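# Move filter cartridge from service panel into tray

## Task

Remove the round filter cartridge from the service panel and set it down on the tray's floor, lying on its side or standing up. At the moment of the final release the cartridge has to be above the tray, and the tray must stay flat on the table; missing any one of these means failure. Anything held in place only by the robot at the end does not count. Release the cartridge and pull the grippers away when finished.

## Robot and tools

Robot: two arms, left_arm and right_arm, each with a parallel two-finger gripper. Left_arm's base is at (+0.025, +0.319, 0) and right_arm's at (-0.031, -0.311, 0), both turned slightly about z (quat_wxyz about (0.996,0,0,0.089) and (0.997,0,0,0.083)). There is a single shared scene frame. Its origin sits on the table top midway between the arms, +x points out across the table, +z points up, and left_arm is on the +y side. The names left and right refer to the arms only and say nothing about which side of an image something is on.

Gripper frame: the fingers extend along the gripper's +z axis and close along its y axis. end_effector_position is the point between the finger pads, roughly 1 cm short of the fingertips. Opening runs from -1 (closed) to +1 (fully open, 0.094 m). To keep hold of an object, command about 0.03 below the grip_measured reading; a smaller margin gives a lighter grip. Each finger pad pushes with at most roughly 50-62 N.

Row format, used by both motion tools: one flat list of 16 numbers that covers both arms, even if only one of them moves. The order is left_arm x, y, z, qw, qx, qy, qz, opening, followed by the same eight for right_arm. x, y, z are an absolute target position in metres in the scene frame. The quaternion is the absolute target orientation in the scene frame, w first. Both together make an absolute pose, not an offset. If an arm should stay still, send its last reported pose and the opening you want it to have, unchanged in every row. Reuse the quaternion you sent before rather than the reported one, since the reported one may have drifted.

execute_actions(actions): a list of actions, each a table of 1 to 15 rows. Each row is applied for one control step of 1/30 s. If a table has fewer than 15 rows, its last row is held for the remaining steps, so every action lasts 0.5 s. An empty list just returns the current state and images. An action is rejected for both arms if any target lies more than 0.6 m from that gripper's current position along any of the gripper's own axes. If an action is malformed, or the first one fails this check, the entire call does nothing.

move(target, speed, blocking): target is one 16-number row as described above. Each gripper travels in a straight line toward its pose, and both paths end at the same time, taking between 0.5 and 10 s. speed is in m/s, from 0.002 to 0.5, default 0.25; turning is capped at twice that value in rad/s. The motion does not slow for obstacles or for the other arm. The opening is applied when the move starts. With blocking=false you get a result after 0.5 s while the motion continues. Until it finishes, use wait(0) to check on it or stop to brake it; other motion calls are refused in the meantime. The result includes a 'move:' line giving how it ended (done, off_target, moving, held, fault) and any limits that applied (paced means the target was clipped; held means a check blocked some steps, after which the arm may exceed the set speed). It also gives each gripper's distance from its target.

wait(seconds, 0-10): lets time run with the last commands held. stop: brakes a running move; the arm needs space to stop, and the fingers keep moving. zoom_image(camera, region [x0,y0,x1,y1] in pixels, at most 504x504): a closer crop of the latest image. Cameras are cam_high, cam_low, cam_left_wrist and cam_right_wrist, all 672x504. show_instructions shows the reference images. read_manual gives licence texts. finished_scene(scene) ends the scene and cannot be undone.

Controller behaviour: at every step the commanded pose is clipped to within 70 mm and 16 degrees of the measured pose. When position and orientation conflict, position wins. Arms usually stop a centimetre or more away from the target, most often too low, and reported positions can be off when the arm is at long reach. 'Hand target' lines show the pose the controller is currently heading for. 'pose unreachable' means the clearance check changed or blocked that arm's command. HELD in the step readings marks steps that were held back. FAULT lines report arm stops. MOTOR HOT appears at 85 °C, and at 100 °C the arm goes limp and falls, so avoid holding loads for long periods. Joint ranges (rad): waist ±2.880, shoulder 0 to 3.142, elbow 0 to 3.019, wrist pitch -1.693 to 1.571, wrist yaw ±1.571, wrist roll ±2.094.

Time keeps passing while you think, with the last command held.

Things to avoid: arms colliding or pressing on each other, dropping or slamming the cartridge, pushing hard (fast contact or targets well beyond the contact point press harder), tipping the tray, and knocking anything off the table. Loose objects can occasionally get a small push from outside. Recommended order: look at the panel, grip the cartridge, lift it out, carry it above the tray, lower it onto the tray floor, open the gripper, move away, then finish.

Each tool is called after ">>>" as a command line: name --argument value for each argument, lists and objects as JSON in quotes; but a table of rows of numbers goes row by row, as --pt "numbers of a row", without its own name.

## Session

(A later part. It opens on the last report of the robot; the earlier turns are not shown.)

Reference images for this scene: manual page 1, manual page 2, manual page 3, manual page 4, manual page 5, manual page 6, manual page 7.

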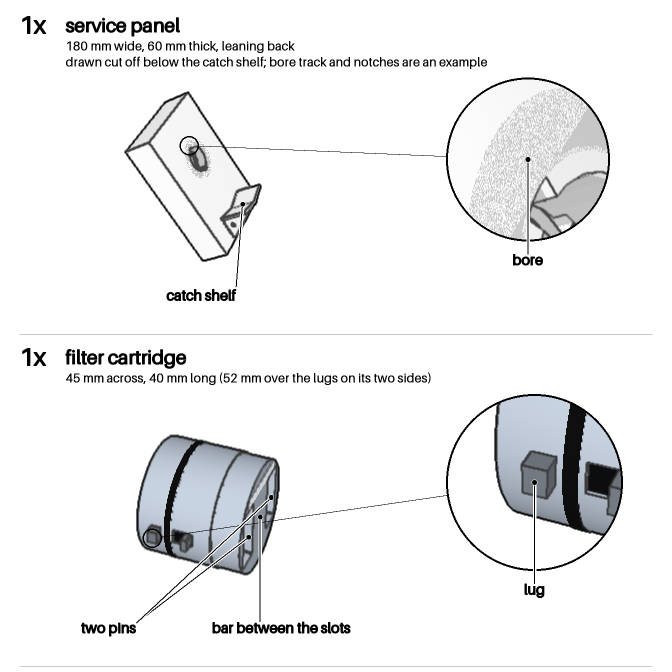

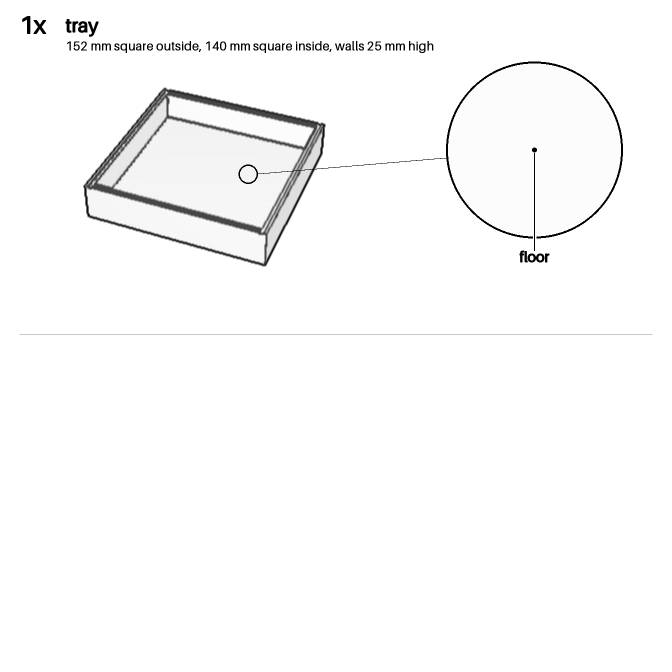

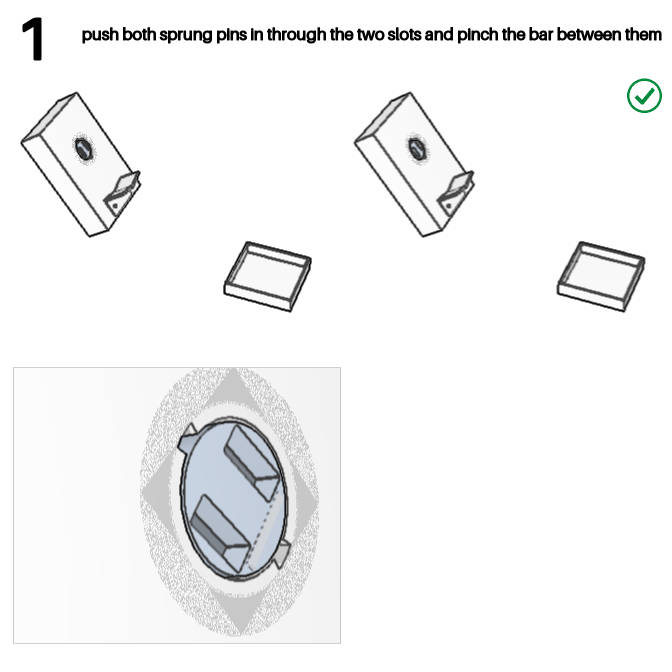

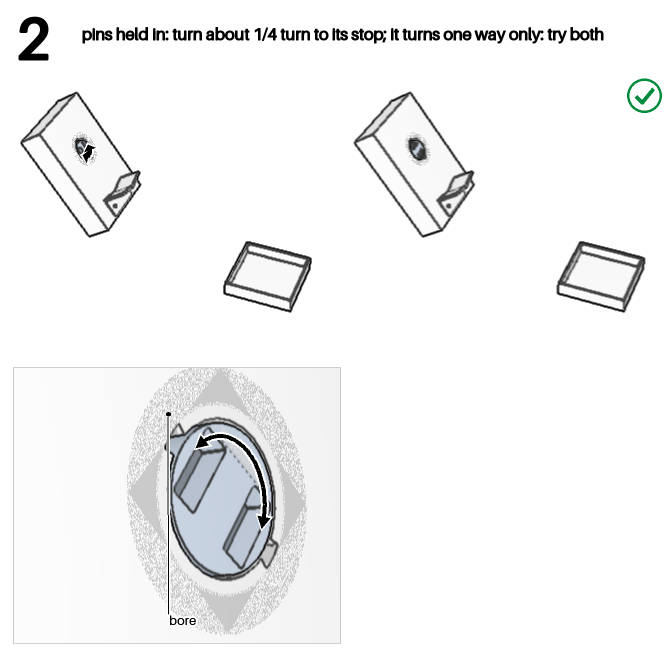

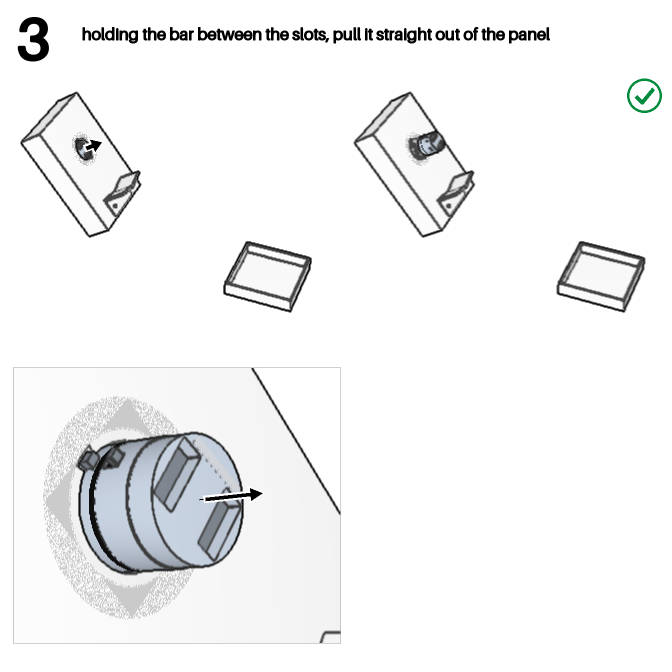

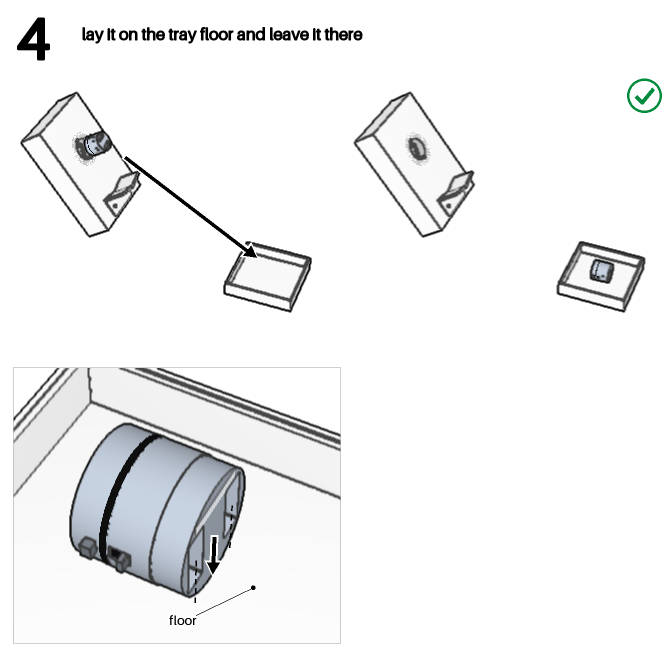

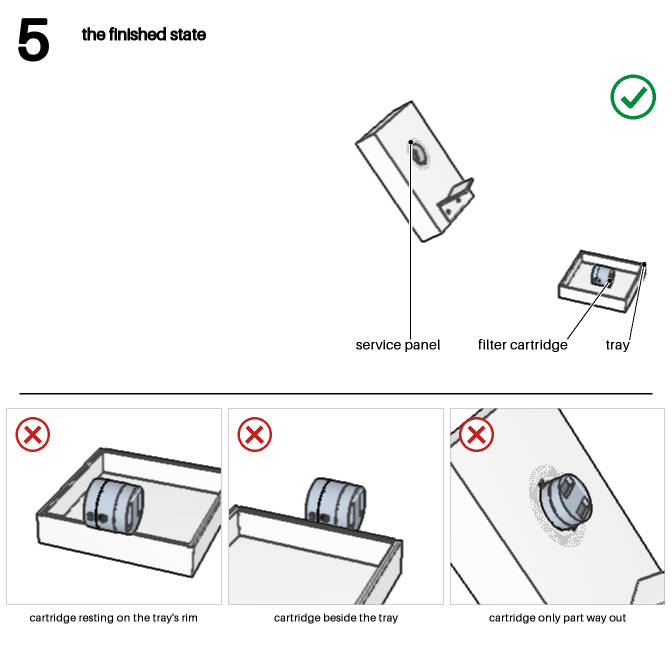

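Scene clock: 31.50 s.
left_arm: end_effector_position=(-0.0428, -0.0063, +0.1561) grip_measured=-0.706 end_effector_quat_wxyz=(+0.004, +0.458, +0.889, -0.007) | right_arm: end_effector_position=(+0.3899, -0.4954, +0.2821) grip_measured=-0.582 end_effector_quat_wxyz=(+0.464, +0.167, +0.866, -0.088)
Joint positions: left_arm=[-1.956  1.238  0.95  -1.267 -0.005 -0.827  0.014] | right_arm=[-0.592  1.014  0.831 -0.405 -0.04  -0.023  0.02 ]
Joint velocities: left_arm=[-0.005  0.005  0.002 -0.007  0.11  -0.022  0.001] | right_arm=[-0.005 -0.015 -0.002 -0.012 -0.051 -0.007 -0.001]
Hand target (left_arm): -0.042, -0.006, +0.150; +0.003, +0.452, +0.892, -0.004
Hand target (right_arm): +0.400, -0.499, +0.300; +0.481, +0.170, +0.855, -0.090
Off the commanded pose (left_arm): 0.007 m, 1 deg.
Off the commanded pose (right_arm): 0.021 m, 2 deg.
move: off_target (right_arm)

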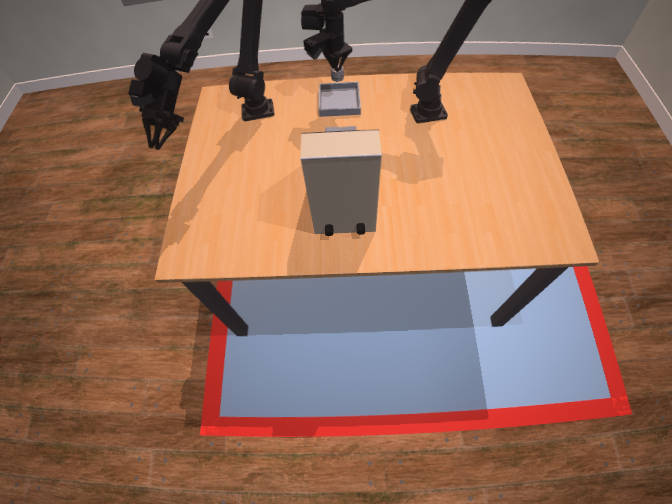

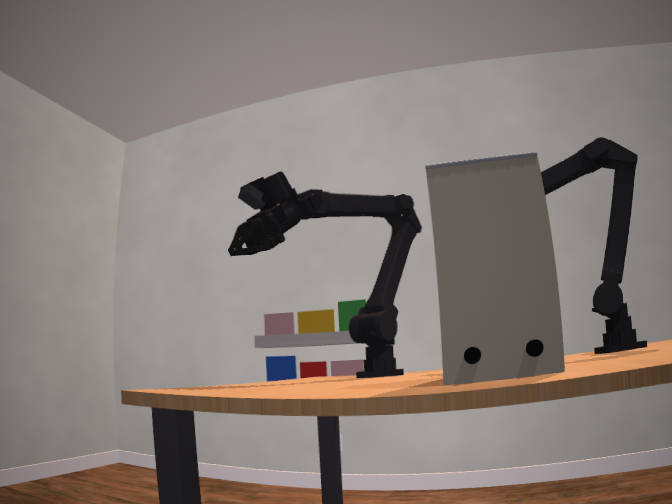

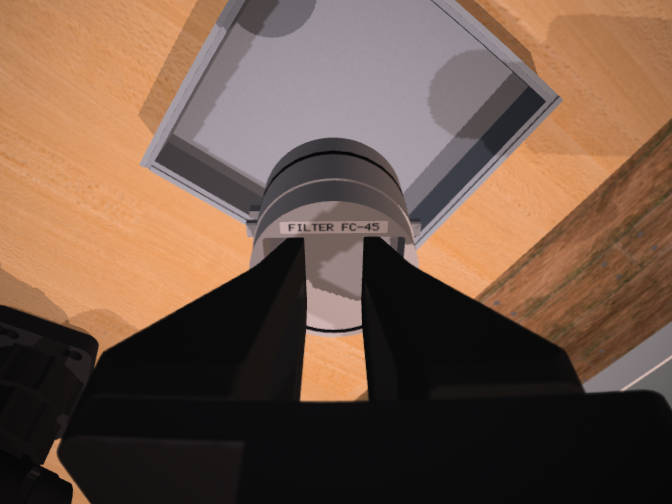

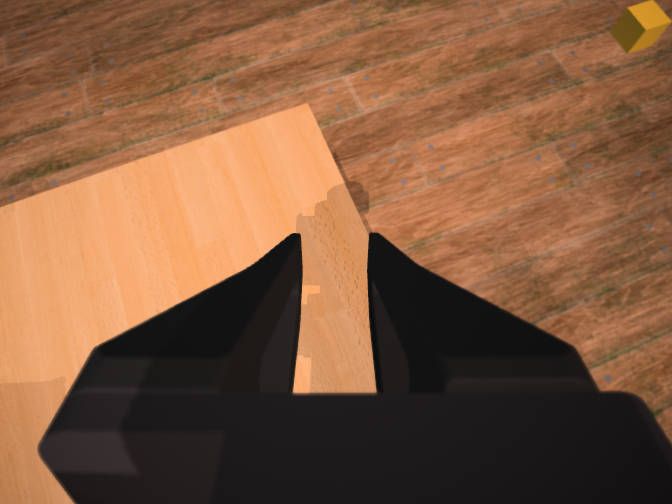

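>>> move --target '[-0.05,0,0.05,0,0.45,0.893,0,-0.735,0.39,-0.495,0.282,0.464,0.167,0.866,-0.088,-0.585]' --speed 0.14

>>> move --target '[-0.05,0,0.035,0,0.45,0.893,0,-0.735,0.39,-0.495,0.282,0.464,0.167,0.866,-0.088,-0.585]' --speed 0.03

>>> move --target '[-0.052,-0.025,0.08,0,0.45,0.893,-0.02,-0.6,0.39,-0.495,0.282,0.464,0.167,0.866,-0.088,-0.585]' --speed 0.07

>>> move --target '[-0.04,-0.025,0.22,0,0.45,0.893,-0.02,-0.6,0.39,-0.495,0.282,0.464,0.167,0.866,-0.088,-0.585]'

Scene clock: 33.20 s.
left_arm: end_effector_position=(-0.0466, -0.0008, +0.0533) grip_measured=-0.706 end_effector_quat_wxyz=(+0.002, +0.450, +0.893, +0.002) | right_arm: end_effector_position=(+0.3899, -0.4954, +0.2821) grip_measured=-0.582 end_effector_quat_wxyz=(+0.464, +0.167, +0.866, -0.088)
Joint positions: left_arm=[-1.971  1.371  0.77  -0.972 -0.004 -0.859  0.014] | right_arm=[-0.592  1.014  0.831 -0.405 -0.04  -0.023  0.02 ]
Joint velocities: left_arm=[-0.005  0.005  0.007 -0.002 -0.007 -0.066 -0.   ] | right_arm=[ 0.005 -0.005  0.007 -0.002  0.007  0.022  0.001]
Hand target (left_arm): -0.050, +0.001, +0.051; -0.000, +0.450, +0.893, +0.000
Hand target (right_arm): +0.390, -0.495, +0.282; +0.464, +0.167, +0.866, -0.088
Off the commanded pose (left_arm): 0.005 m, 0 deg.
Off the commanded pose (right_arm): 0.000 m, 0 deg.
move: done

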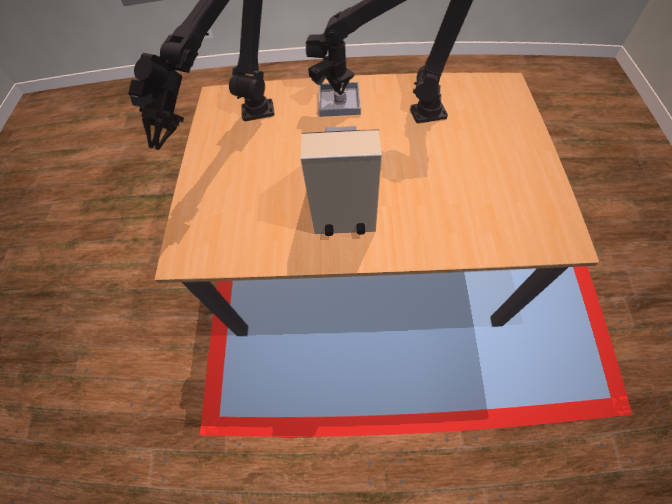

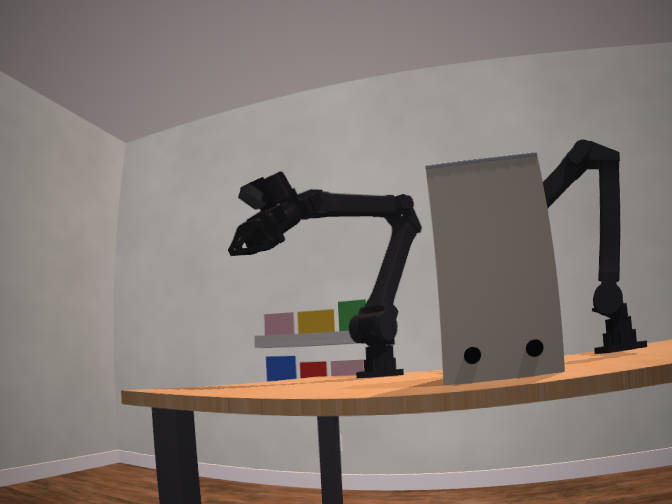

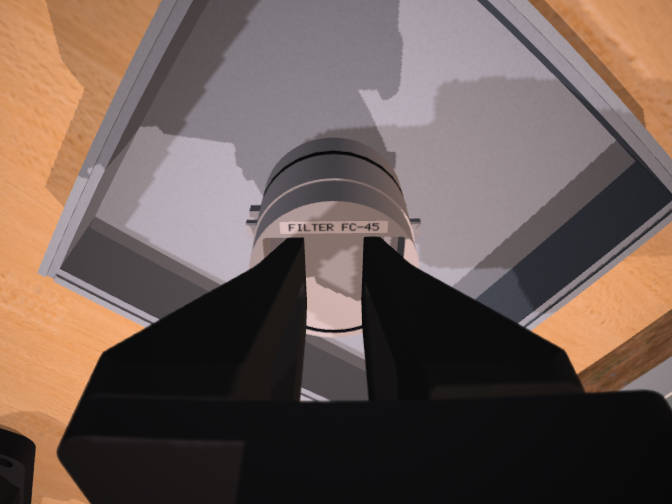

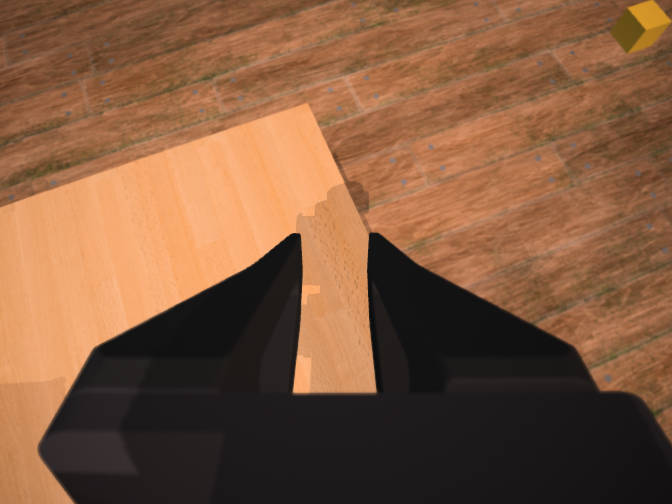

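Scene clock: 34.03 s.
left_arm: end_effector_position=(-0.0480, -0.0058, +0.0464) grip_measured=-0.706 end_effector_quat_wxyz=(+0.004, +0.450, +0.893, -0.009) | right_arm: end_effector_position=(+0.3899, -0.4954, +0.2821) grip_measured=-0.582 end_effector_quat_wxyz=(+0.464, +0.167, +0.866, -0.088)
Joint positions: left_arm=[-1.971  1.385  0.761 -0.929 -0.003 -0.86   0.014] | right_arm=[-0.592  1.014  0.831 -0.405 -0.04  -0.023  0.02 ]
Joint velocities: left_arm=[-0.005  0.015 -0.012 -0.012  0.007 -0.007  0.   ] | right_arm=[ 0.005 -0.005 -0.012 -0.017  0.022  0.037  0.   ]
Hand target (left_arm): -0.050, +0.000, +0.036; +0.000, +0.450, +0.893, -0.000
Hand target (right_arm): +0.390, -0.495, +0.282; +0.464, +0.167, +0.866, -0.088
Off the commanded pose (left_arm): 0.013 m, 1 deg.
Off the commanded pose (right_arm): 0.000 m, 0 deg.
move: off_target (left_arm)

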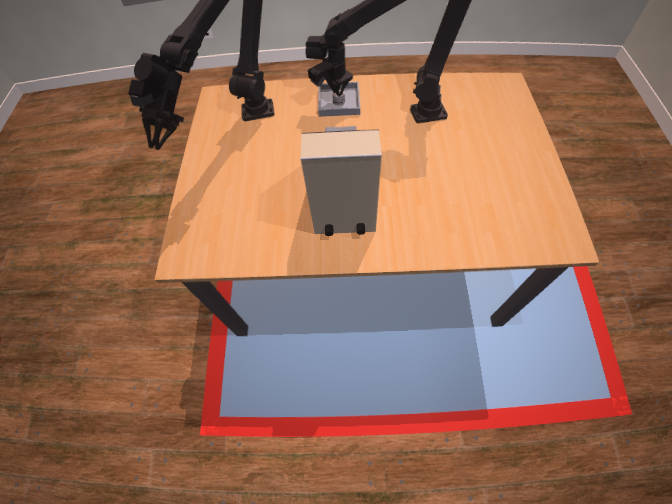

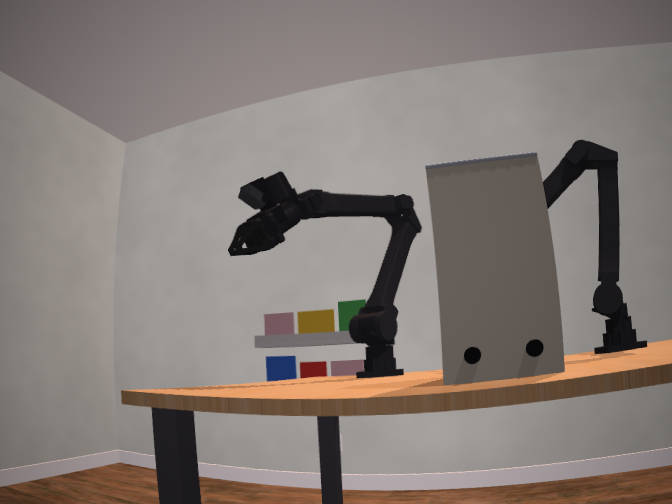

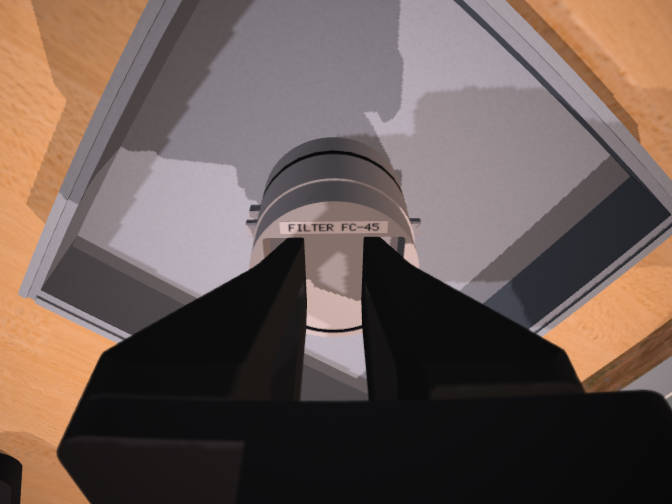

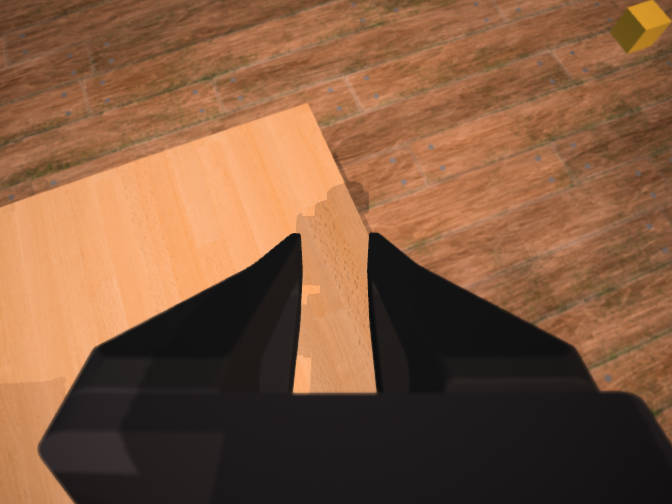

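Scene clock: 34.97 s.
left_arm: end_effector_position=(-0.0495, -0.0059, +0.0632) grip_measured=-0.602 end_effector_quat_wxyz=(-0.003, +0.450, +0.893, +0.000) | right_arm: end_effector_position=(+0.3899, -0.4954, +0.2821) grip_measured=-0.582 end_effector_quat_wxyz=(+0.464, +0.167, +0.866, -0.088)
Joint positions: left_arm=[-1.971  1.368  0.799 -1.003  0.005 -0.86   0.019] | right_arm=[-0.592  1.014  0.831 -0.405 -0.04  -0.023  0.02 ]
Joint velocities: left_arm=[-0.015 -0.015 -0.007 -0.007 -0.022 -0.037  0.002] | right_arm=[ 0.005 -0.015  0.012 -0.007 -0.051  0.022 -0.   ]
Hand target (left_arm): -0.052, -0.024, +0.080; +0.000, +0.450, +0.893, -0.020
Hand target (right_arm): +0.390, -0.495, +0.282; +0.464, +0.167, +0.866, -0.088
Off the commanded pose (left_arm): 0.026 m, 2 deg.
Off the commanded pose (right_arm): 0.000 m, 0 deg.
move: off_target (left_arm)

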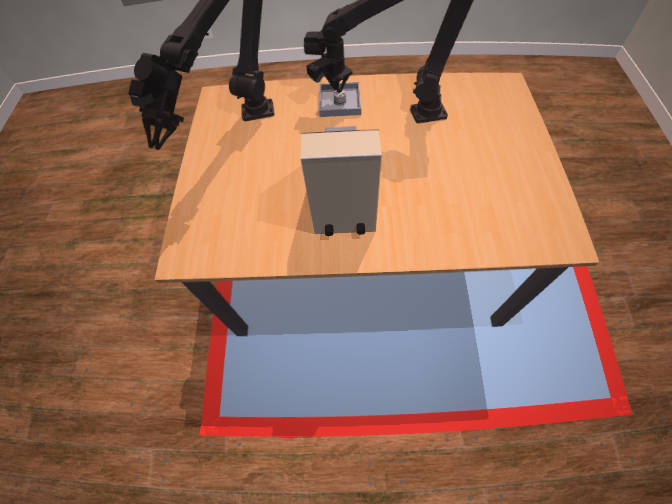

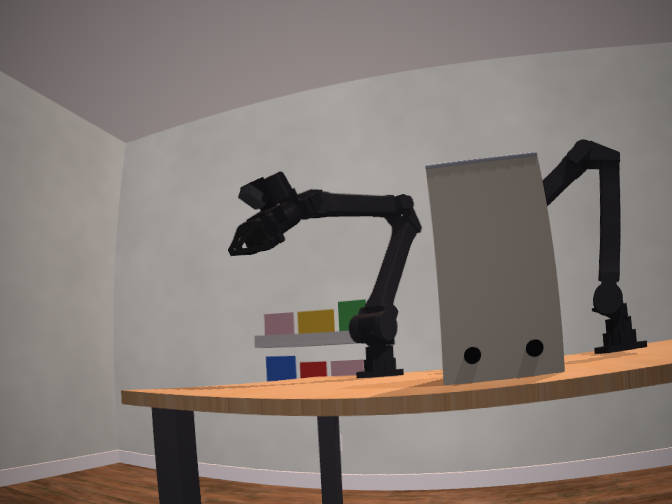

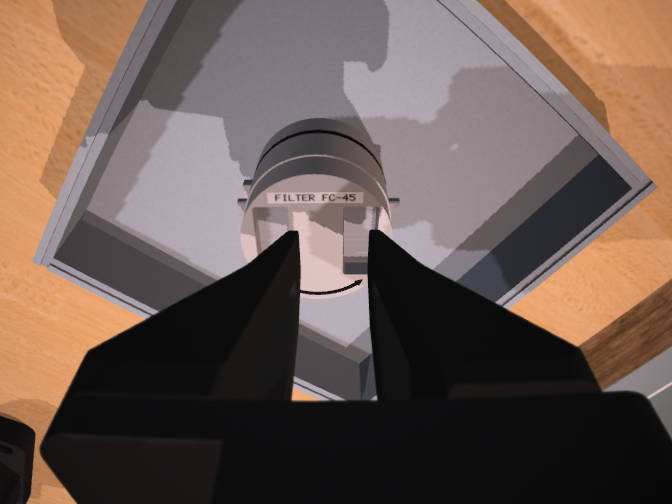

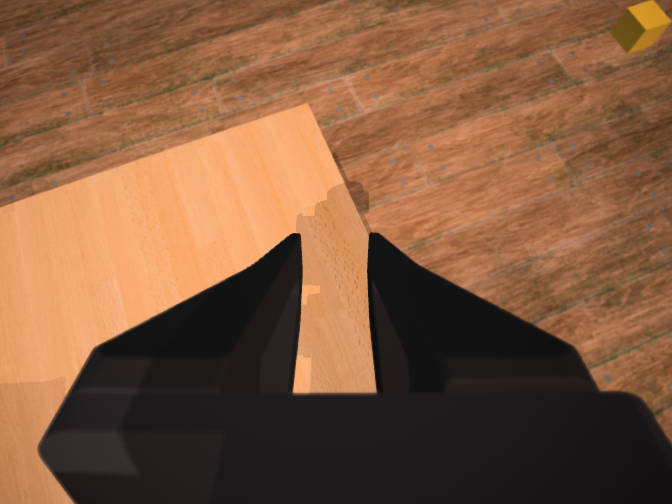

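Scene clock: 36.00 s.
left_arm: end_effector_position=(-0.0398, -0.0141, +0.2048) grip_measured=-0.602 end_effector_quat_wxyz=(-0.001, +0.449, +0.893, -0.007) | right_arm: end_effector_position=(+0.3899, -0.4954, +0.2821) grip_measured=-0.582 end_effector_quat_wxyz=(+0.464, +0.167, +0.866, -0.088)
Joint positions: left_arm=[-1.938  1.229  1.073 -1.402  0.006 -0.828  0.019] | right_arm=[-0.592  1.014  0.831 -0.405 -0.04  -0.023  0.02 ]
Joint velocities: left_arm=[-0.005  0.005 -0.007 -0.007  0.022 -0.037 -0.001] | right_arm=[ 0.005 -0.005 -0.012  0.007  0.022  0.037  0.   ]
Hand target (left_arm): -0.040, -0.025, +0.219; +0.001, +0.450, +0.893, -0.020
Hand target (right_arm): +0.390, -0.495, +0.282; +0.464, +0.167, +0.866, -0.088
Off the commanded pose (left_arm): 0.019 m, 2 deg.
Off the commanded pose (right_arm): 0.000 m, 0 deg.
move: off_target (left_arm)

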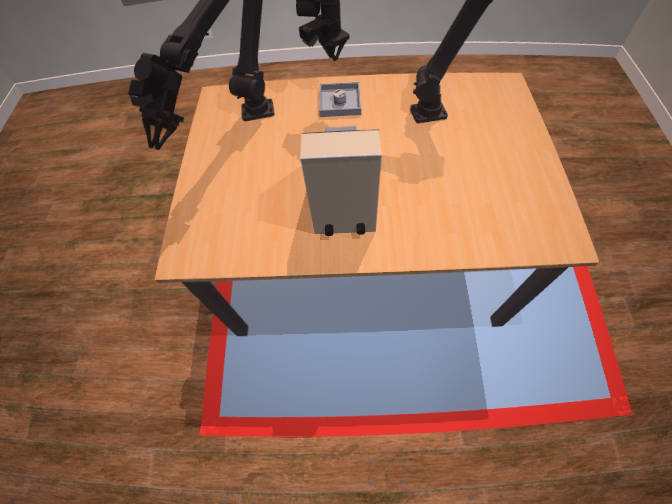

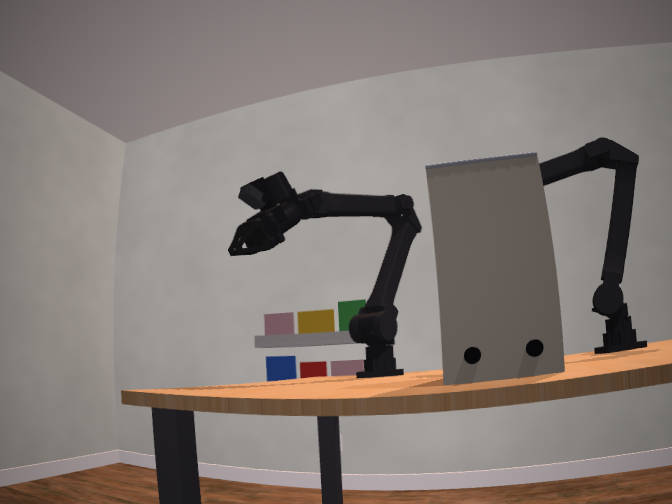

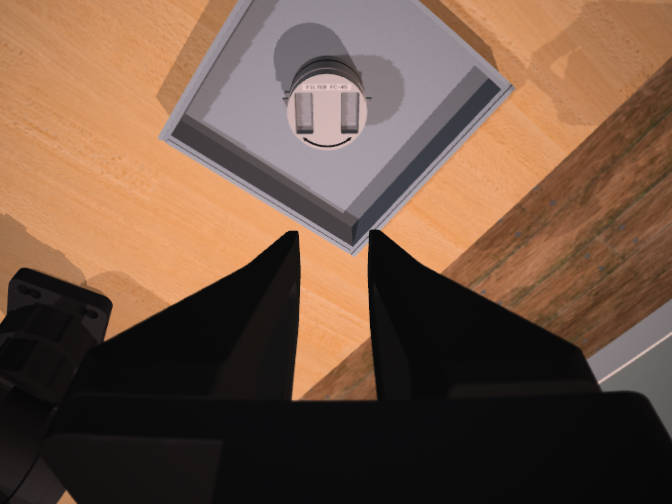

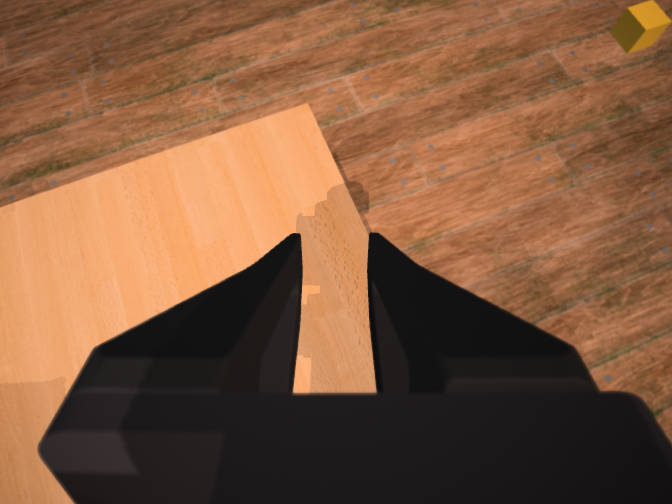

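>>> finished_scene --scene 2

The scene is finished: the task was done.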